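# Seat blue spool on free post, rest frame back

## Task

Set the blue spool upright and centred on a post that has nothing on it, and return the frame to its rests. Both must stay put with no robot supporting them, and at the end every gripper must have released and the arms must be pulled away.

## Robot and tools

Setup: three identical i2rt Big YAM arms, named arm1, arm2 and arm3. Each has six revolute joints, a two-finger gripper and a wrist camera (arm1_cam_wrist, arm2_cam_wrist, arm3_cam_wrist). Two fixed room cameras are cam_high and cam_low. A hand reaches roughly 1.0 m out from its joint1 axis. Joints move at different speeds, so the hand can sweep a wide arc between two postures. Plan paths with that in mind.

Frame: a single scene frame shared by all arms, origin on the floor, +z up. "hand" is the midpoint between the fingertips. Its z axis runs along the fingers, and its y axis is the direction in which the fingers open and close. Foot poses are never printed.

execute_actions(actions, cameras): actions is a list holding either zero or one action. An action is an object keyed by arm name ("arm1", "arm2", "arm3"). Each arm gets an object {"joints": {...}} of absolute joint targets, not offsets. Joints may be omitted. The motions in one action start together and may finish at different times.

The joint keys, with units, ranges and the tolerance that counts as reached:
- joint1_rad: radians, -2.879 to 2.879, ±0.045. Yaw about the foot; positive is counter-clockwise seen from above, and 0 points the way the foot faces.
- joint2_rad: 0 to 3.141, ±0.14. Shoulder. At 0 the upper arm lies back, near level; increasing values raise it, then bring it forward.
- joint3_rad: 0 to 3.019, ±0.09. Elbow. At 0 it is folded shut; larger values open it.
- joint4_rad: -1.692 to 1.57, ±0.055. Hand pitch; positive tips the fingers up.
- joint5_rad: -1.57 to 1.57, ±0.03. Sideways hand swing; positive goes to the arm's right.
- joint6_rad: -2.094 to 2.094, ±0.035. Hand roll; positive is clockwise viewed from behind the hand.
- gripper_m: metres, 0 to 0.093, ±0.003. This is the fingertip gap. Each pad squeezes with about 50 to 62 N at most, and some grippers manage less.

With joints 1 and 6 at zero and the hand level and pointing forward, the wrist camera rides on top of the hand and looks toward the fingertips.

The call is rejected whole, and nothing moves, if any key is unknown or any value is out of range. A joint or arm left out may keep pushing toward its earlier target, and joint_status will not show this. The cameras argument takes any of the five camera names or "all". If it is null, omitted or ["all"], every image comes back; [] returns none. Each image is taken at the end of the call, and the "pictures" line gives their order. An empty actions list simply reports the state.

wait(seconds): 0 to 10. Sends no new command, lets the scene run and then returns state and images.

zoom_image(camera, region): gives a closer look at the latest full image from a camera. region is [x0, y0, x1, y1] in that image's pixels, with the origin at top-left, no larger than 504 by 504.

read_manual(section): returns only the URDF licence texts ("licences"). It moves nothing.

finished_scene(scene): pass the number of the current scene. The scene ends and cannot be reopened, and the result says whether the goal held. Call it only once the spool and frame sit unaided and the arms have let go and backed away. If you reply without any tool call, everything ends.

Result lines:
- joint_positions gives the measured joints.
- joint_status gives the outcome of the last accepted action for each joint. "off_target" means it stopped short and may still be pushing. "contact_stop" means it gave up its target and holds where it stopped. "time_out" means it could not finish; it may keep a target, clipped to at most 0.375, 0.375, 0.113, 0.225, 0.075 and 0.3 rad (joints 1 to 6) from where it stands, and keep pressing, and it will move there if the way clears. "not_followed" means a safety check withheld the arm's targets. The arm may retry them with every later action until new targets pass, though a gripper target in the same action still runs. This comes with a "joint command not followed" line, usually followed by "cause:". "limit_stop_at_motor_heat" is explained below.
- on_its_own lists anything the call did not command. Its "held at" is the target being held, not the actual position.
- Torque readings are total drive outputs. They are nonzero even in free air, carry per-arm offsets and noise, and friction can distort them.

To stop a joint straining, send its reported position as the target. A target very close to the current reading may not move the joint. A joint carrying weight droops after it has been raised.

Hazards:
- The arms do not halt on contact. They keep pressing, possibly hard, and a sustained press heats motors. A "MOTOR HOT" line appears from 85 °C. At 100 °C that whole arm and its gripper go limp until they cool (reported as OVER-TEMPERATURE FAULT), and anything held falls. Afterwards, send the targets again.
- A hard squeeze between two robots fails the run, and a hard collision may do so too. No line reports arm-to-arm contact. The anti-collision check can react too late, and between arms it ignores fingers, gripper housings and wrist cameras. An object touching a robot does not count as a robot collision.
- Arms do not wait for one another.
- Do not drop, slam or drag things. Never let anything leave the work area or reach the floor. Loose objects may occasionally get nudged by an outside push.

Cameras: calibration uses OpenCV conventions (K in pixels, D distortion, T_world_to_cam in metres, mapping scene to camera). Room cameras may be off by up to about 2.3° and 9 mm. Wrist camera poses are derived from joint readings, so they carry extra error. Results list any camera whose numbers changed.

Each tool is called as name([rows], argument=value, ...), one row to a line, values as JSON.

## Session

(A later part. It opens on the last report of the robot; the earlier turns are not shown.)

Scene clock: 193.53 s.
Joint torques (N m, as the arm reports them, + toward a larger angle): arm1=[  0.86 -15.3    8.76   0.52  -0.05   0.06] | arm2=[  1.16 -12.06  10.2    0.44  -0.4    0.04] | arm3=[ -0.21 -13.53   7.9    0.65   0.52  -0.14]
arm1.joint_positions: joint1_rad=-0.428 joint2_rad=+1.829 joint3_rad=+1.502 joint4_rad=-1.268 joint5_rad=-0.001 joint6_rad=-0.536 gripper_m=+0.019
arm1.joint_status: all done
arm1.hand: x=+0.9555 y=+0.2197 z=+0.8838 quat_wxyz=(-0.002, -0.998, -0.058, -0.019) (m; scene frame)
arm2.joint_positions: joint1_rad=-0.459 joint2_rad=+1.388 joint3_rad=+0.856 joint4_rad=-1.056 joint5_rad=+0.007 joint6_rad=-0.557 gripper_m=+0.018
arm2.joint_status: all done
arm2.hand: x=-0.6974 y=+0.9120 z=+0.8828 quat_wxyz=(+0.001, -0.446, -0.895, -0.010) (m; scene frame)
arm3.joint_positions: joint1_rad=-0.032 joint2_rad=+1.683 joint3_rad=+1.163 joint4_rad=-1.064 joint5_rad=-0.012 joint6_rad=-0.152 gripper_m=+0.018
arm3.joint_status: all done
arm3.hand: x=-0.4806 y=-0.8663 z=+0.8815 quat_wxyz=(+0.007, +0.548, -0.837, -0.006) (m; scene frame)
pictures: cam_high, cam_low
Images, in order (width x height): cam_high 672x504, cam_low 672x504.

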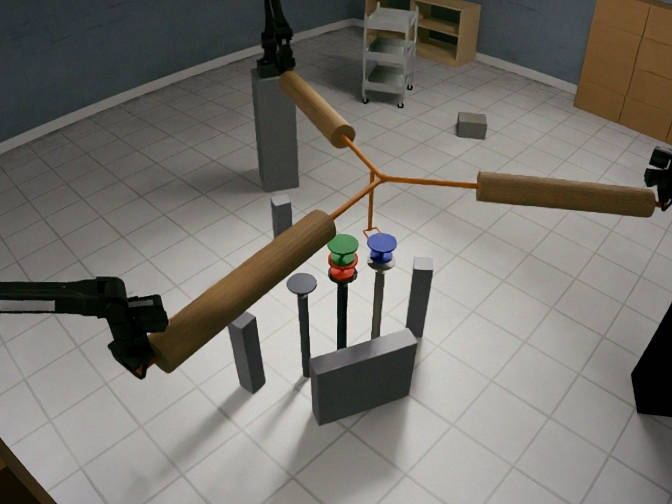

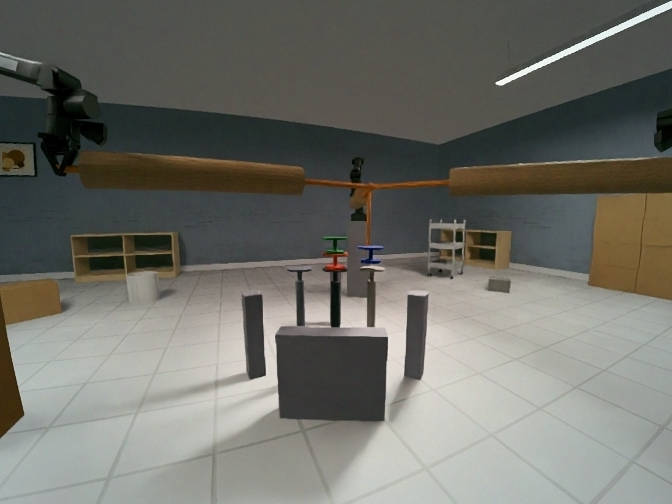

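execute_actions([
  {"arm1":{"joints":{"joint1_rad":-0.408,"joint3_rad":1.56}},"arm2":{"joints":{"joint1_rad":-0.485,"joint6_rad":-0.58}},"arm3":{"joints":{"joint1_rad":-0.018,"joint3_rad":1.16}}},
], cameras=["cam_high","cam_low"])

zoom_image(camera="cam_high", region=[260, 150, 420, 300])

zoom_image(camera="cam_low", region=[270, 180, 410, 285])

Scene clock: 205.70 s.
Joint torques (N m, as the arm reports them, + toward a larger angle): arm1=[  1.45 -15.4   11.89   0.07  -0.04   0.01] | arm2=[ -0.08 -12.17  10.25   0.1   -0.23  -0.02] | arm3=[  0.87 -13.61   7.38   0.59   0.52  -0.17]
arm1.joint_positions: joint1_rad=-0.420 joint2_rad=+1.829 joint3_rad=+1.502 joint4_rad=-1.257 joint5_rad=-0.001 joint6_rad=-0.532 gripper_m=+0.019
arm1.joint_status: all done
arm1.hand: x=+0.9515 y=+0.2172 z=+0.8837 quat_wxyz=(+0.000, -0.998, -0.059, -0.014) (m; scene frame)
arm2.joint_positions: joint1_rad=-0.474 joint2_rad=+1.388 joint3_rad=+0.856 joint4_rad=-1.049 joint5_rad=+0.002 joint6_rad=-0.573 gripper_m=+0.018
arm2.joint_status: all done
arm2.hand: x=-0.7018 y=+0.9100 z=+0.8827 quat_wxyz=(-0.002, -0.446, -0.895, -0.008) (m; scene frame)
arm3.joint_positions: joint1_rad=-0.027 joint2_rad=+1.683 joint3_rad=+1.152 joint4_rad=-1.063 joint5_rad=-0.012 joint6_rad=-0.149 gripper_m=+0.018
arm3.joint_status: all done
arm3.hand: x=-0.4852 y=-0.8689 z=+0.8779 quat_wxyz=(+0.012, +0.549, -0.836, -0.003) (m; scene frame)
pictures: cam_high, cam_low
Images, in order (width x height): cam_high 672x504, cam_low 672x504.

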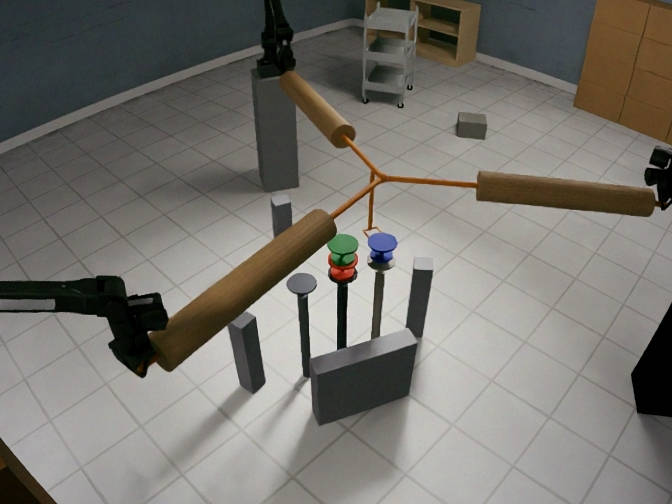

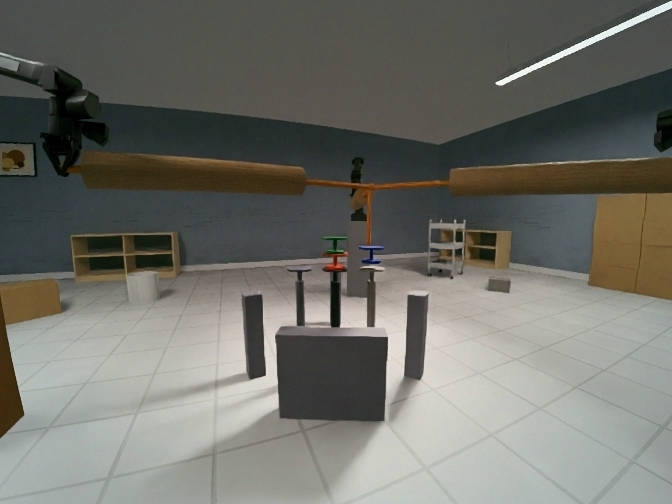

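Region (260, 150, 420, 300) of cam_high's 672x504 image, scaled by 3.150, with more detail than that image has; it fills the top 472 rows of this view, and the rest is white.

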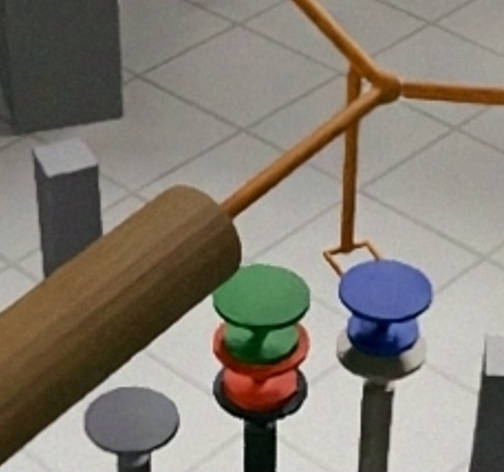

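Region (270, 180, 410, 285) of cam_low's 672x504 image, scaled by 3.600, with more detail than that image has; it fills the top 378 rows of this view, and the rest is white.

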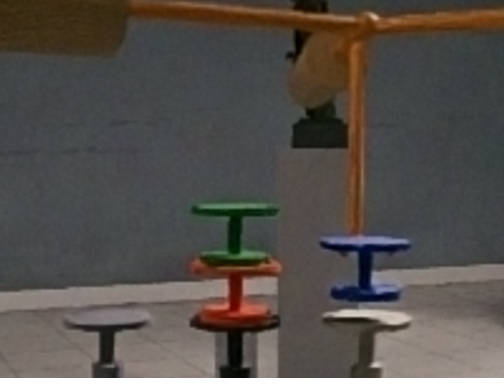

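execute_actions([
  {"arm1":{"joints":{"joint2_rad":1.848,"joint3_rad":1.495,"joint4_rad":-1.185}},"arm2":{"joints":{"joint2_rad":1.41,"joint3_rad":0.825,"joint4_rad":-0.962}},"arm3":{"joints":{"joint2_rad":1.685,"joint3_rad":1.133,"joint4_rad":-0.995}}},
], cameras=[])

execute_actions([
  {"arm1":{"joints":{"joint2_rad":1.868,"joint3_rad":1.467,"joint4_rad":-1.138}},"arm2":{"joints":{"joint2_rad":1.447,"joint3_rad":0.8,"joint4_rad":-0.9}},"arm3":{"joints":{"joint2_rad":1.718,"joint3_rad":1.113,"joint4_rad":-0.94}}},
], cameras=["cam_high","cam_low"])

zoom_image(camera="cam_high", region=[260, 150, 420, 300])

zoom_image(camera="cam_low", region=[270, 180, 410, 285])

Scene clock: 217.40 s.
Joint torques (N m, as the arm reports them, + toward a larger angle): arm1=[  1.31 -14.71   8.44   0.6   -0.13   0.  ] | arm2=[  0.2  -11.47   9.46   0.41  -0.35   0.04] | arm3=[  0.34 -12.44   7.43   0.79   0.55  -0.18]
arm1.joint_positions: joint1_rad=-0.420 joint2_rad=+1.861 joint3_rad=+1.480 joint4_rad=-1.207 joint5_rad=+0.001 joint6_rad=-0.532 gripper_m=+0.019
arm1.joint_status: all done
arm1.hand: x=+0.9491 y=+0.2189 z=+0.8591 quat_wxyz=(+0.000, -0.998, -0.059, -0.016) (m; scene frame)
arm2.joint_positions: joint1_rad=-0.480 joint2_rad=+1.421 joint3_rad=+0.817 joint4_rad=-0.970 joint5_rad=+0.005 joint6_rad=-0.579 gripper_m=+0.018
arm2.joint_status: all done
arm2.hand: x=-0.7042 y=+0.9103 z=+0.8591 quat_wxyz=(-0.003, -0.447, -0.895, -0.004) (m; scene frame)
arm3.joint_positions: joint1_rad=-0.023 joint2_rad=+1.699 joint3_rad=+1.122 joint4_rad=-1.002 joint5_rad=-0.013 joint6_rad=-0.147 gripper_m=+0.018
arm3.joint_status: all done
arm3.hand: x=-0.4866 y=-0.8675 z=+0.8610 quat_wxyz=(+0.006, +0.549, -0.836, -0.007) (m; scene frame)
pictures: none
No camera images: the call's "cameras" was empty. Leave "cameras" out to get every camera's image.

Scene clock: 218.10 s.
Joint torques (N m, as the arm reports them, + toward a larger angle): arm1=[  1.53 -14.45   8.16   0.7   -0.12   0.01] | arm2=[  0.47 -11.61   8.99   0.56  -0.34   0.04] | arm3=[  0.44 -12.89   7.23   0.85   0.54  -0.18]
arm1.joint_positions: joint1_rad=-0.420 joint2_rad=+1.876 joint3_rad=+1.455 joint4_rad=-1.162 joint5_rad=+0.001 joint6_rad=-0.532 gripper_m=+0.019
arm1.joint_status: all done
arm1.hand: x=+0.9493 y=+0.2190 z=+0.8422 quat_wxyz=(+0.001, -0.998, -0.059, -0.014) (m; scene frame)
arm2.joint_positions: joint1_rad=-0.480 joint2_rad=+1.456 joint3_rad=+0.792 joint4_rad=-0.911 joint5_rad=+0.005 joint6_rad=-0.579 gripper_m=+0.018
arm2.joint_status: all done
arm2.hand: x=-0.7039 y=+0.9106 z=+0.8401 quat_wxyz=(-0.003, -0.447, -0.895, -0.005) (m; scene frame)
arm3.joint_positions: joint1_rad=-0.023 joint2_rad=+1.735 joint3_rad=+1.102 joint4_rad=-0.948 joint5_rad=-0.013 joint6_rad=-0.146 gripper_m=+0.018
arm3.joint_status: all done
arm3.hand: x=-0.4864 y=-0.8673 z=+0.8389 quat_wxyz=(+0.007, +0.549, -0.836, -0.006) (m; scene frame)
pictures: cam_high, cam_low
Images, in order (width x height): cam_high 672x504, cam_low 672x504.

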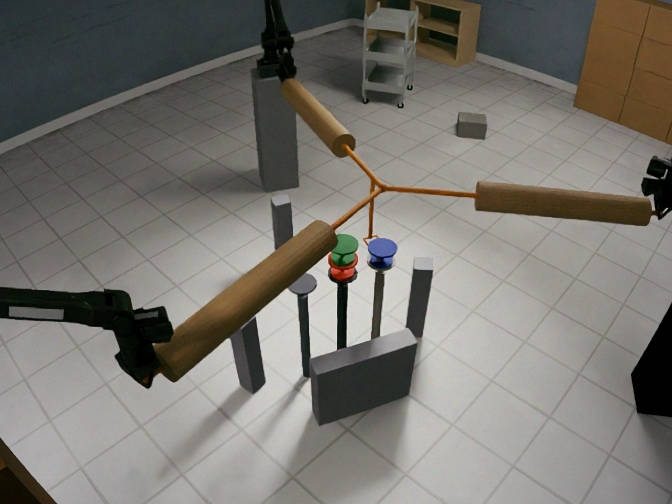

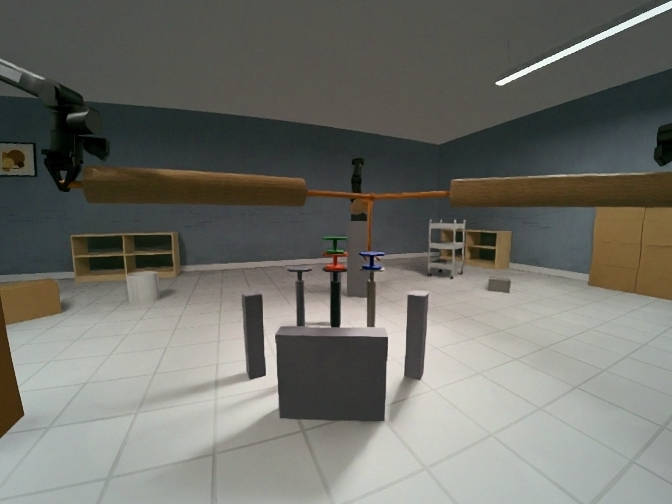

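Region (260, 150, 420, 300) of cam_high's 672x504 image, scaled by 3.150, with more detail than that image has; it fills the top 472 rows of this view, and the rest is white.

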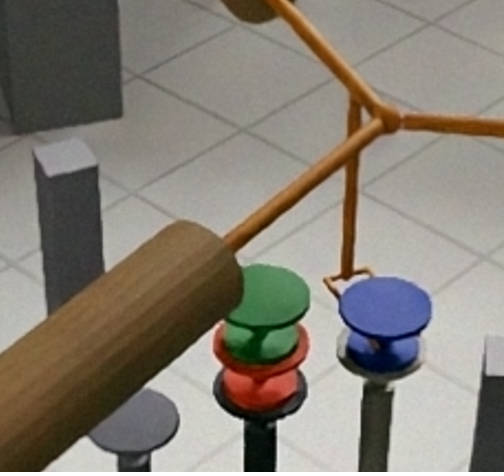

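Region (270, 180, 410, 285) of cam_low's 672x504 image, scaled by 3.600, with more detail than that image has; it fills the top 378 rows of this view, and the rest is white.

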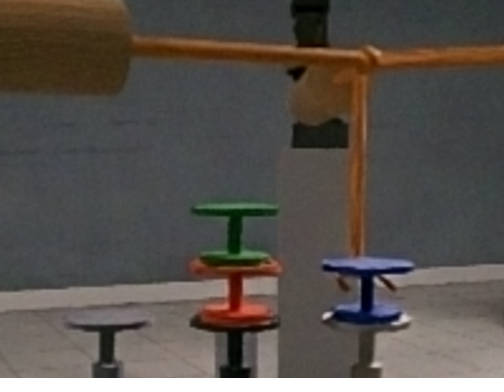

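execute_actions([
  {"arm1":{"joints":{"joint1_rad":-0.296,"joint6_rad":-0.41,"joint2_rad":1.872,"joint3_rad":1.51,"joint4_rad":-1.155}},"arm2":{"joints":{"joint1_rad":-0.556,"joint6_rad":-0.656,"joint2_rad":1.577,"joint3_rad":0.995,"joint4_rad":-0.945}},"arm3":{"joints":{"joint1_rad":-0.055,"joint6_rad":-0.178,"joint2_rad":1.555,"joint3_rad":0.925,"joint4_rad":-0.9}}},
], cameras=["cam_low"])

execute_actions([
  {"arm1":{"joints":{"joint1_rad":-0.164,"joint6_rad":-0.278,"joint2_rad":1.9,"joint3_rad":1.556,"joint4_rad":-1.18}},"arm2":{"joints":{"joint1_rad":-0.618,"joint6_rad":-0.718,"joint2_rad":1.733,"joint3_rad":1.205,"joint4_rad":-1}},"arm3":{"joints":{"joint1_rad":-0.095,"joint6_rad":-0.218,"joint2_rad":1.38,"joint3_rad":0.725,"joint4_rad":-0.878}}},
], cameras=["cam_high","cam_low"])

Scene clock: 239.97 s.
Joint torques (N m, as the arm reports them, + toward a larger angle): arm1=[  0.09 -14.47  11.41  -0.29  -0.09  -0.06] | arm2=[ -0.03 -14.69  12.33  -0.59  -0.07  -0.07] | arm3=[ -1.15 -11.27   7.88   0.55   0.57  -0.29]
arm1.joint_positions: joint1_rad=-0.290 joint2_rad=+1.876 joint3_rad=+1.455 joint4_rad=-1.156 joint5_rad=+0.000 joint6_rad=-0.398 gripper_m=+0.019
arm1.joint_status: all done
arm1.hand: x=+0.9236 y=+0.1525 z=+0.8412 quat_wxyz=(+0.003, -0.998, -0.058, -0.011) (m; scene frame)
arm2.joint_positions: joint1_rad=-0.546 joint2_rad=+1.592 joint3_rad=+0.951 joint4_rad=-0.930 joint5_rad=-0.001 joint6_rad=-0.644 gripper_m=+0.018
arm2.joint_status: all done
arm2.hand: x=-0.7256 y=+0.8521 z=+0.8398 quat_wxyz=(-0.006, -0.447, -0.894, -0.005) (m; scene frame)
arm3.joint_positions: joint1_rad=-0.036 joint2_rad=+1.585 joint3_rad=+0.901 joint4_rad=-0.899 joint5_rad=-0.014 joint6_rad=-0.152 gripper_m=+0.018
arm3.joint_status: all done
arm3.hand: x=-0.5181 y=-0.9275 z=+0.8386 quat_wxyz=(+0.007, +0.546, -0.837, -0.006) (m; scene frame)
pictures: cam_low
Images, in order (width x height): cam_low 672x504.

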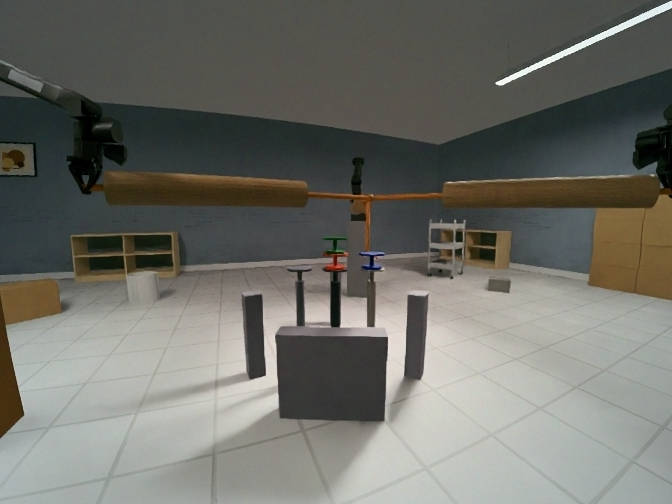

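Scene clock: 240.97 s.
Joint torques (N m, as the arm reports them, + toward a larger angle): arm1=[ -0.1  -14.73  12.14  -0.87  -0.02  -0.08] | arm2=[ -0.54 -18.16  12.62  -0.81   0.19  -0.11] | arm3=[-1.13 -8.64  7.76  0.53  0.49 -0.27]
arm1.joint_positions: joint1_rad=-0.157 joint2_rad=+1.903 joint3_rad=+1.492 joint4_rad=-1.166 joint5_rad=-0.001 joint6_rad=-0.264 gripper_m=+0.019
arm1.joint_status: all done
arm1.hand: x=+0.8974 y=+0.0828 z=+0.8386 quat_wxyz=(+0.002, -0.998, -0.057, -0.011) (m; scene frame)
arm2.joint_positions: joint1_rad=-0.602 joint2_rad=+1.750 joint3_rad=+1.160 joint4_rad=-0.982 joint5_rad=-0.008 joint6_rad=-0.702 gripper_m=+0.018
arm2.joint_status: all done
arm2.hand: x=-0.7507 y=+0.7829 z=+0.8388 quat_wxyz=(-0.009, -0.446, -0.895, -0.006) (m; scene frame)
arm3.joint_positions: joint1_rad=-0.079 joint2_rad=+1.406 joint3_rad=+0.701 joint4_rad=-0.876 joint5_rad=-0.012 joint6_rad=-0.195 gripper_m=+0.018
arm3.joint_status: all done
arm3.hand: x=-0.5458 y=-0.9965 z=+0.8391 quat_wxyz=(+0.006, +0.546, -0.837, -0.006) (m; scene frame)
pictures: cam_high, cam_low
Images, in order (width x height): cam_high 672x504, cam_low 672x504.

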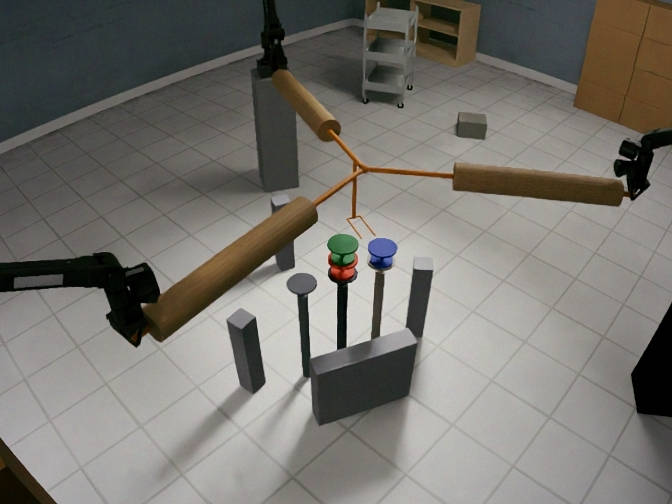

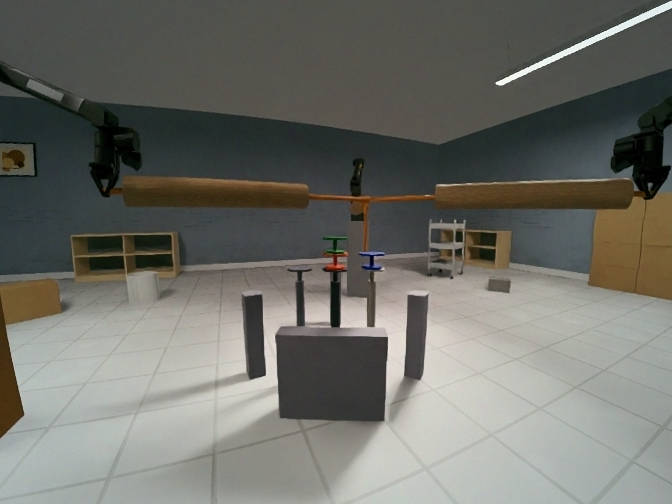

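execute_actions([
  {"arm1":{"joints":{"joint1_rad":-0.028,"joint6_rad":-0.142,"joint2_rad":1.745,"joint3_rad":1.315,"joint4_rad":-1.1}},"arm2":{"joints":{"joint1_rad":-0.51,"joint6_rad":-0.612,"joint2_rad":1.92,"joint3_rad":1.485,"joint4_rad":-1.095}},"arm3":{"joints":{"joint1_rad":-0.404,"joint6_rad":-0.53,"joint2_rad":1.32,"joint3_rad":0.66,"joint4_rad":-0.883}}},
], cameras=[])

execute_actions([
  {"arm1":{"joints":{"joint1_rad":0.132,"joint6_rad":0.02,"joint2_rad":1.635,"joint3_rad":1.16,"joint4_rad":-1.06}},"arm2":{"joints":{"joint1_rad":-0.432,"joint6_rad":-0.535,"joint2_rad":2.115,"joint3_rad":1.81,"joint4_rad":-1.225}},"arm3":{"joints":{"joint1_rad":-0.718,"joint6_rad":-0.842,"joint2_rad":1.358,"joint3_rad":0.71,"joint4_rad":-0.885}}},
], cameras=["cam_high"])

execute_actions([
  {"arm1":{"joints":{"joint2_rad":1.785,"joint3_rad":1.067,"joint4_rad":-0.831}},"arm2":{"joints":{"joint2_rad":2.215,"joint3_rad":1.71,"joint4_rad":-1.035}},"arm3":{"joints":{"joint2_rad":1.598,"joint3_rad":0.6,"joint4_rad":-0.553}}},
], cameras=[])

execute_actions([
  {"arm1":{"joints":{"joint2_rad":1.975,"joint3_rad":1.033,"joint4_rad":-0.611}},"arm2":{"joints":{"joint2_rad":2.36,"joint3_rad":1.705,"joint4_rad":-0.885}},"arm3":{"joints":{"joint2_rad":1.912,"joint3_rad":0.597,"joint4_rad":-0.236}}},
], cameras=[])

execute_actions([
  {"arm1":{"joints":{"joint2_rad":2.17,"joint3_rad":1.063,"joint4_rad":-0.44}},"arm2":{"joints":{"joint2_rad":2.512,"joint3_rad":1.755,"joint4_rad":-0.777}},"arm3":{"joints":{"joint2_rad":2.2,"joint3_rad":0.655,"joint4_rad":-0.008}}},
], cameras=[])

execute_actions([
  {"arm1":{"joints":{"joint2_rad":2.375,"joint3_rad":1.128,"joint4_rad":-0.302}},"arm2":{"joints":{"joint2_rad":2.68,"joint3_rad":1.842,"joint4_rad":-0.7}},"arm3":{"joints":{"joint2_rad":2.472,"joint3_rad":0.766,"joint4_rad":0.148}}},
], cameras=["cam_high","cam_low"])

Scene clock: 259.73 s.
Joint torques (N m, as the arm reports them, + toward a larger angle): arm1=[  0.07 -16.23   7.33   0.13   0.13  -0.05] | arm2=[  0.58 -22.55  13.44  -0.95  -0.14  -0.01] | arm3=[-1.12 -8.08  7.49  0.3   0.42 -0.28]
arm1.joint_positions: joint1_rad=-0.021 joint2_rad=+1.790 joint3_rad=+1.311 joint4_rad=-1.111 joint5_rad=-0.004 joint6_rad=-0.131 gripper_m=+0.019
arm1.joint_status: all done
arm1.hand: x=+0.9446 y=+0.0061 z=+0.8347 quat_wxyz=(+0.001, -0.998, -0.059, -0.017) (m; scene frame)
arm2.joint_positions: joint1_rad=-0.506 joint2_rad=+1.941 joint3_rad=+1.436 joint4_rad=-1.073 joint5_rad=+0.000 joint6_rad=-0.607 gripper_m=+0.018
arm2.joint_status: all done
arm2.hand: x=-0.7034 y=+0.7014 z=+0.8347 quat_wxyz=(-0.004, -0.445, -0.895, -0.007) (m; scene frame)
arm3.joint_positions: joint1_rad=-0.386 joint2_rad=+1.350 joint3_rad=+0.639 joint4_rad=-0.876 joint5_rad=-0.011 joint6_rad=-0.504 gripper_m=+0.018
arm3.joint_status: all done
arm3.hand: x=-0.4951 y=-1.0778 z=+0.8366 quat_wxyz=(+0.007, +0.547, -0.837, -0.007) (m; scene frame)
pictures: none
No camera images: the call's "cameras" was empty. Leave "cameras" out to get every camera's image.

Scene clock: 260.77 s.
Joint torques (N m, as the arm reports them, + toward a larger angle): arm1=[ -0.14 -14.19   7.08  -0.26   0.25  -0.05] | arm2=[  0.77 -25.97  14.59  -1.07  -0.13  -0.02] | arm3=[-1.47 -6.69  9.46  0.22  0.32 -0.3 ]
arm1.joint_positions: joint1_rad=+0.142 joint2_rad=+1.676 joint3_rad=+1.155 joint4_rad=-1.061 joint5_rad=-0.006 joint6_rad=+0.031 gripper_m=+0.019
arm1.joint_status: all done
arm1.hand: x=+0.9965 y=-0.0691 z=+0.8354 quat_wxyz=(+0.001, -0.998, -0.059, -0.014) (m; scene frame)
arm2.joint_positions: joint1_rad=-0.427 joint2_rad=+2.135 joint3_rad=+1.754 joint4_rad=-1.201 joint5_rad=+0.000 joint6_rad=-0.526 gripper_m=+0.018
arm2.joint_status: all done
arm2.hand: x=-0.6500 y=+0.6266 z=+0.8334 quat_wxyz=(-0.003, -0.446, -0.895, -0.009) (m; scene frame)
arm3.joint_positions: joint1_rad=-0.695 joint2_rad=+1.364 joint3_rad=+0.661 joint4_rad=-0.876 joint5_rad=-0.009 joint6_rad=-0.814 gripper_m=+0.018
arm3.joint_status: all done
arm3.hand: x=-0.4429 y=-1.1534 z=+0.8387 quat_wxyz=(+0.002, +0.548, -0.837, -0.008) (m; scene frame)
pictures: cam_high
Images, in order (width x height): cam_high 672x504.

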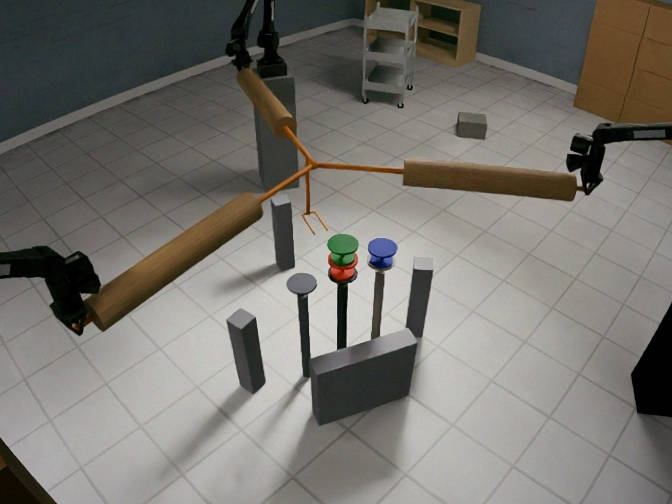

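Scene clock: 261.87 s.
Joint torques (N m, as the arm reports them, + toward a larger angle): arm1=[ -0.1  -13.56   5.88  -0.23   0.19  -0.05] | arm2=[  0.53 -28.     9.71  -0.13  -0.09  -0.02] | arm3=[-0.93 -8.67  4.53  1.07  0.2  -0.22]
arm1.joint_positions: joint1_rad=+0.142 joint2_rad=+1.813 joint3_rad=+1.066 joint4_rad=-0.834 joint5_rad=-0.005 joint6_rad=+0.031 gripper_m=+0.019
arm1.joint_status: all done
arm1.hand: x=+0.9991 y=-0.0680 z=+0.7480 quat_wxyz=(+0.001, -0.998, -0.059, -0.013) (m; scene frame)
arm2.joint_positions: joint1_rad=-0.427 joint2_rad=+2.253 joint3_rad=+1.701 joint4_rad=-1.031 joint5_rad=-0.001 joint6_rad=-0.527 gripper_m=+0.018
arm2.joint_status: all done
arm2.hand: x=-0.6484 y=+0.6249 z=+0.7426 quat_wxyz=(-0.003, -0.445, -0.895, -0.009) (m; scene frame)
arm3.joint_positions: joint1_rad=-0.701 joint2_rad=+1.615 joint3_rad=+0.596 joint4_rad=-0.567 joint5_rad=-0.006 joint6_rad=-0.820 gripper_m=+0.018
arm3.joint_status: all done
arm3.hand: x=-0.4396 y=-1.1544 z=+0.7509 quat_wxyz=(+0.006, +0.547, -0.837, -0.007) (m; scene frame)
pictures: none
No camera images: the call's "cameras" was empty. Leave "cameras" out to get every camera's image.

Scene clock: 262.90 s.
Joint torques (N m, as the arm reports them, + toward a larger angle): arm1=[ -0.08 -14.04   4.3   -0.15   0.2   -0.05] | arm2=[  0.58 -28.48   9.01  -0.43  -0.17  -0.01] | arm3=[-0.25 -9.69  2.47  1.08  0.41 -0.18]
arm1.joint_positions: joint1_rad=+0.142 joint2_rad=+2.001 joint3_rad=+1.035 joint4_rad=-0.614 joint5_rad=-0.005 joint6_rad=+0.031 gripper_m=+0.019
arm1.joint_status: all done
arm1.hand: x=+1.0008 y=-0.0673 z=+0.6578 quat_wxyz=(+0.001, -0.998, -0.059, -0.013) (m; scene frame)
arm2.joint_positions: joint1_rad=-0.428 joint2_rad=+2.395 joint3_rad=+1.694 joint4_rad=-0.874 joint5_rad=+0.000 joint6_rad=-0.529 gripper_m=+0.018
arm2.joint_status: all done
arm2.hand: x=-0.6481 y=+0.6238 z=+0.6525 quat_wxyz=(-0.004, -0.445, -0.895, -0.006) (m; scene frame)
arm3.joint_positions: joint1_rad=-0.712 joint2_rad=+1.923 joint3_rad=+0.592 joint4_rad=-0.250 joint5_rad=-0.011 joint6_rad=-0.828 gripper_m=+0.018
arm3.joint_status: all done
arm3.hand: x=-0.4377 y=-1.1556 z=+0.6617 quat_wxyz=(+0.003, +0.546, -0.837, -0.009) (m; scene frame)
pictures: none
No camera images: the call's "cameras" was empty. Leave "cameras" out to get every camera's image.

Scene clock: 263.87 s.
Joint torques (N m, as the arm reports them, + toward a larger angle): arm1=[  0.29 -14.21   4.88  -0.48   0.03  -0.02] | arm2=[  0.24 -27.54   9.96  -0.71   0.08   0.01] | arm3=[ -0.2  -10.7    0.03   1.15   0.4   -0.17]
arm1.joint_positions: joint1_rad=+0.138 joint2_rad=+2.185 joint3_rad=+1.041 joint4_rad=-0.436 joint5_rad=-0.001 joint6_rad=+0.029 gripper_m=+0.019
arm1.joint_status: all done
arm1.hand: x=+1.0063 y=-0.0636 z=+0.5787 quat_wxyz=(+0.003, -0.998, -0.058, -0.013) (m; scene frame)
arm2.joint_positions: joint1_rad=-0.425 joint2_rad=+2.534 joint3_rad=+1.725 joint4_rad=-0.761 joint5_rad=-0.005 joint6_rad=-0.531 gripper_m=+0.018
arm2.joint_status: all done
arm2.hand: x=-0.6440 y=+0.6258 z=+0.5758 quat_wxyz=(-0.008, -0.443, -0.896, -0.005) (m; scene frame)
arm3.joint_positions: joint1_rad=-0.712 joint2_rad=+2.211 joint3_rad=+0.661 joint4_rad=-0.024 joint5_rad=-0.011 joint6_rad=-0.829 gripper_m=+0.018
arm3.joint_status: all done
arm3.hand: x=-0.4324 y=-1.1534 z=+0.5821 quat_wxyz=(-0.001, +0.547, -0.837, -0.008) (m; scene frame)
pictures: none
No camera images: the call's "cameras" was empty. Leave "cameras" out to get every camera's image.

Scene clock: 264.83 s.
Joint torques (N m, as the arm reports them, + toward a larger angle): arm1=[  0.25 -14.85   3.43  -0.3    0.06  -0.01] | arm2=[  0.5  -27.82   9.04  -0.56   0.04   0.01] | arm3=[ -0.33 -11.56  -1.36   1.13   0.41  -0.15]
arm1.joint_positions: joint1_rad=+0.137 joint2_rad=+2.391 joint3_rad=+1.113 joint4_rad=-0.302 joint5_rad=-0.002 joint6_rad=+0.027 gripper_m=+0.019
arm1.joint_status: all done
arm1.hand: x=+1.0060 y=-0.0631 z=+0.4991 quat_wxyz=(+0.003, -0.998, -0.059, -0.013) (m; scene frame)
arm2.joint_positions: joint1_rad=-0.427 joint2_rad=+2.700 joint3_rad=+1.815 joint4_rad=-0.685 joint5_rad=-0.004 joint6_rad=-0.531 gripper_m=+0.018
arm2.joint_status: all done
arm2.hand: x=-0.6444 y=+0.6261 z=+0.4963 quat_wxyz=(-0.007, -0.444, -0.896, -0.005) (m; scene frame)
arm3.joint_positions: joint1_rad=-0.713 joint2_rad=+2.482 joint3_rad=+0.775 joint4_rad=+0.133 joint5_rad=-0.011 joint6_rad=-0.832 gripper_m=+0.018
arm3.joint_status: all done
arm3.hand: x=-0.4319 y=-1.1531 z=+0.5007 quat_wxyz=(-0.001, +0.548, -0.837, -0.008) (m; scene frame)
pictures: cam_high, cam_low
Images, in order (width x height): cam_high 672x504, cam_low 672x504.

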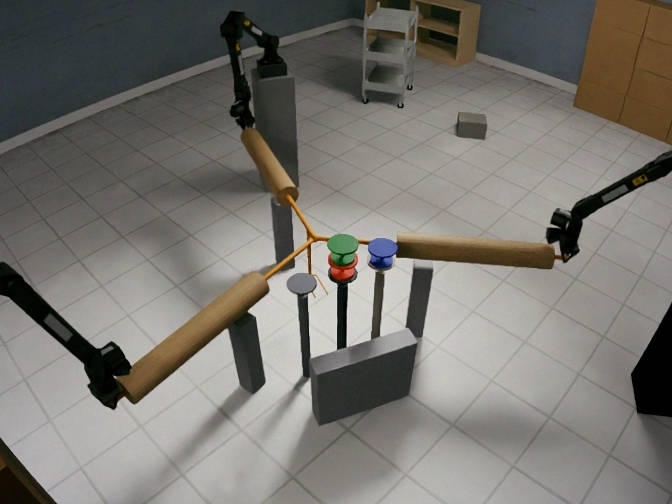

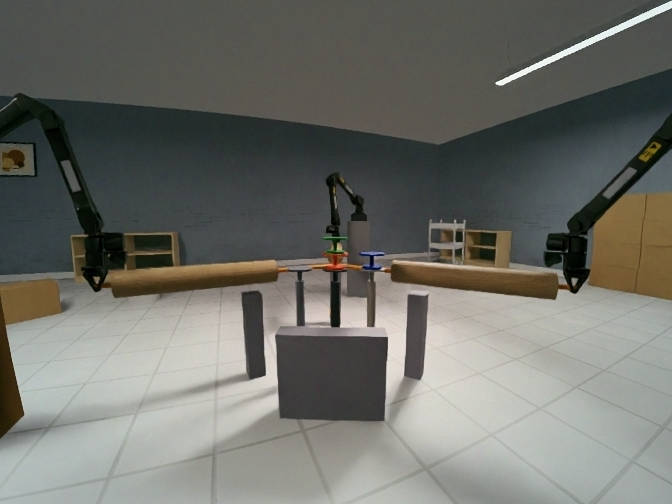

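execute_actions([
  {"arm1":{"joints":{"joint1_rad":0.14,"joint2_rad":2.492,"joint3_rad":1.192,"joint4_rad":-0.245}},"arm2":{"joints":{"joint1_rad":-0.44,"joint2_rad":2.782,"joint3_rad":1.91,"joint4_rad":-0.68}},"arm3":{"joints":{"joint2_rad":2.6,"joint3_rad":0.832,"joint4_rad":0.2}}},
], cameras=[])

execute_actions([
  {"arm1":{"joints":{"gripper_m":0.07}},"arm2":{"joints":{"gripper_m":0.07}},"arm3":{"joints":{"gripper_m":0.07}}},
], cameras=["cam_low"])

execute_actions([
  {"arm1":{"joints":{"joint2_rad":2.3,"joint3_rad":1.01,"joint4_rad":-0.35}},"arm2":{"joints":{"joint2_rad":2.62,"joint3_rad":1.72,"joint4_rad":-0.7}},"arm3":{"joints":{"joint1_rad":-0.76,"joint2_rad":2.39,"joint3_rad":0.7,"joint4_rad":0.09}}},
], cameras=[])

execute_actions([
  {"arm1":{"joints":{"joint2_rad":1.5,"joint3_rad":0.7,"joint4_rad":-0.8}},"arm2":{"joints":{"joint2_rad":1.7,"joint3_rad":1.0,"joint4_rad":-0.9}},"arm3":{"joints":{"joint1_rad":-0.9,"joint2_rad":1.5,"joint3_rad":0.55,"joint4_rad":-0.65}}},
], cameras=["cam_high","cam_low"])

Scene clock: 279.37 s.
Joint torques (N m, as the arm reports them, + toward a larger angle): arm1=[  0.84 -14.71   3.2   -0.11   0.07   0.  ] | arm2=[  0.07 -26.79   9.02  -0.38  -0.06   0.01] | arm3=[ -0.1  -11.57  -1.94   1.04   0.48  -0.14]
arm1.joint_positions: joint1_rad=+0.137 joint2_rad=+2.503 joint3_rad=+1.175 joint4_rad=-0.250 joint5_rad=-0.002 joint6_rad=+0.027 gripper_m=+0.019
arm1.joint_status: all done
arm1.hand: x=+1.0034 y=-0.0633 z=+0.4566 quat_wxyz=(+0.003, -0.998, -0.059, -0.012) (m; scene frame)
arm2.joint_positions: joint1_rad=-0.431 joint2_rad=+2.787 joint3_rad=+1.882 joint4_rad=-0.671 joint5_rad=-0.001 joint6_rad=-0.531 gripper_m=+0.018
arm2.joint_status: all done
arm2.hand: x=-0.6469 y=+0.6258 z=+0.4588 quat_wxyz=(-0.005, -0.446, -0.895, -0.007) (m; scene frame)
arm3.joint_positions: joint1_rad=-0.713 joint2_rad=+2.608 joint3_rad=+0.845 joint4_rad=+0.187 joint5_rad=-0.013 joint6_rad=-0.832 gripper_m=+0.018
arm3.joint_status: all done
arm3.hand: x=-0.4339 y=-1.1532 z=+0.4601 quat_wxyz=(+0.000, +0.548, -0.837, -0.009) (m; scene frame)
pictures: none
No camera images: the call's "cameras" was empty. Leave "cameras" out to get every camera's image.

Scene clock: 280.03 s.
Joint torques (N m, as the arm reports them, + toward a larger angle): arm1=[  0.82 -14.77   3.19  -0.11   0.06   0.  ] | arm2=[  0.12 -26.93   9.06  -0.3   -0.07   0.02] | arm3=[ -0.22 -11.48  -1.92   1.     0.06  -0.12]
arm1.joint_positions: joint1_rad=+0.137 joint2_rad=+2.503 joint3_rad=+1.175 joint4_rad=-0.250 joint5_rad=-0.002 joint6_rad=+0.027 gripper_m=+0.070
arm1.joint_status: all done
arm1.hand: x=+1.0030 y=-0.0633 z=+0.4567 quat_wxyz=(+0.003, -0.998, -0.059, -0.011) (m; scene frame)
arm2.joint_positions: joint1_rad=-0.431 joint2_rad=+2.787 joint3_rad=+1.882 joint4_rad=-0.672 joint5_rad=-0.001 joint6_rad=-0.531 gripper_m=+0.070
arm2.joint_status: all done
arm2.hand: x=-0.6469 y=+0.6261 z=+0.4588 quat_wxyz=(-0.005, -0.446, -0.895, -0.007) (m; scene frame)
arm3.joint_positions: joint1_rad=-0.713 joint2_rad=+2.608 joint3_rad=+0.843 joint4_rad=+0.187 joint5_rad=-0.003 joint6_rad=-0.834 gripper_m=+0.070
arm3.joint_status: all done
arm3.hand: x=-0.4343 y=-1.1551 z=+0.4601 quat_wxyz=(+0.002, +0.548, -0.836, -0.005) (m; scene frame)
pictures: cam_low
Images, in order (width x height): cam_low 672x504.

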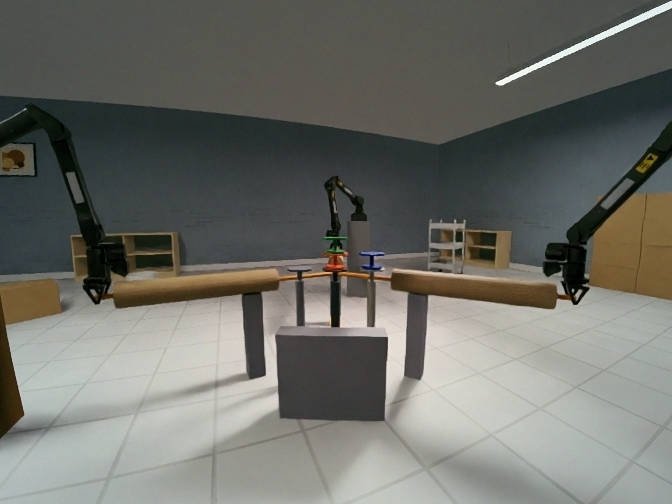

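Scene clock: 281.10 s.
Joint torques (N m, as the arm reports them, + toward a larger angle): arm1=[  0.84 -13.51   1.69  -0.62   0.06   0.  ] | arm2=[  0.19 -26.13   6.28  -0.21  -0.08   0.01] | arm3=[ -0.5  -10.66  -0.8    0.19   0.04  -0.12]
arm1.joint_positions: joint1_rad=+0.137 joint2_rad=+2.310 joint3_rad=+1.015 joint4_rad=-0.346 joint5_rad=-0.002 joint6_rad=+0.027 gripper_m=+0.070
arm1.joint_status: all done
arm1.hand: x=+1.0442 y=-0.0577 z=+0.5241 quat_wxyz=(+0.005, -0.997, -0.059, -0.043) (m; scene frame)
arm2.joint_positions: joint1_rad=-0.431 joint2_rad=+2.626 joint3_rad=+1.724 joint4_rad=-0.695 joint5_rad=-0.001 joint6_rad=-0.531 gripper_m=+0.070
arm2.joint_status: all done
arm2.hand: x=-0.6501 y=+0.6457 z=+0.5194 quat_wxyz=(+0.001, -0.445, -0.895, -0.016) (m; scene frame)
arm3.joint_positions: joint1_rad=-0.751 joint2_rad=+2.395 joint3_rad=+0.703 joint4_rad=+0.100 joint5_rad=-0.003 joint6_rad=-0.835 gripper_m=+0.070
arm3.joint_status: all done
arm3.hand: x=-0.4430 y=-1.1703 z=+0.5288 quat_wxyz=(+0.009, +0.533, -0.846, -0.007) (m; scene frame)
pictures: none
No camera images: the call's "cameras" was empty. Leave "cameras" out to get every camera's image.

Scene clock: 282.60 s.
Joint torques (N m, as the arm reports them, + toward a larger angle): arm1=[ 0.95 -7.45  5.2  -0.72  0.06  0.  ] | arm2=[  0.   -15.58   7.65  -0.26  -0.06   0.01] | arm3=[ 0.13 -6.9   4.95 -0.03 -0.02 -0.12]
arm1.joint_positions: joint1_rad=+0.137 joint2_rad=+1.509 joint3_rad=+0.702 joint4_rad=-0.792 joint5_rad=-0.002 joint6_rad=+0.027 gripper_m=+0.070
arm1.joint_status: all done
arm1.hand: x=+1.1300 y=-0.0465 z=+0.7647 quat_wxyz=(+0.004, -0.998, -0.059, -0.022) (m; scene frame)
arm2.joint_positions: joint1_rad=-0.431 joint2_rad=+1.707 joint3_rad=+1.004 joint4_rad=-0.894 joint5_rad=-0.001 joint6_rad=-0.531 gripper_m=+0.070
arm2.joint_status: all done
arm2.hand: x=-0.6761 y=+0.8328 z=+0.8110 quat_wxyz=(+0.000, -0.445, -0.895, -0.015) (m; scene frame)
arm3.joint_positions: joint1_rad=-0.902 joint2_rad=+1.509 joint3_rad=+0.544 joint4_rad=-0.635 joint5_rad=-0.001 joint6_rad=-0.835 gripper_m=+0.070
arm3.joint_status: all done
arm3.hand: x=-0.4513 y=-1.2178 z=+0.7686 quat_wxyz=(+0.013, +0.467, -0.884, -0.008) (m; scene frame)
pictures: cam_high, cam_low
Images, in order (width x height): cam_high 672x504, cam_low 672x504.

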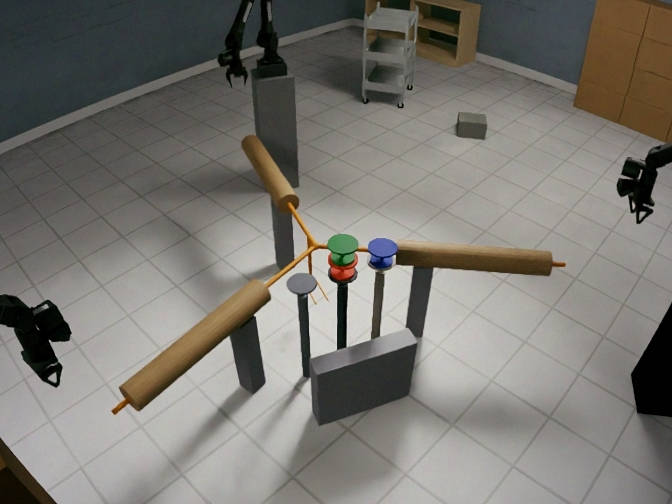

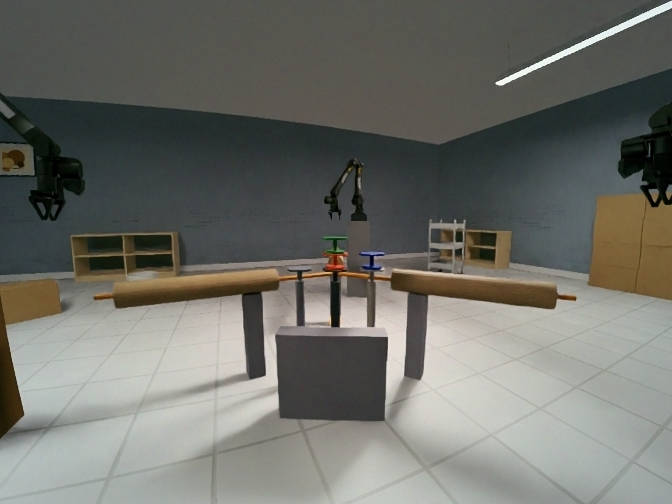

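finished_scene(scene=2)

The scene is finished: the task was done.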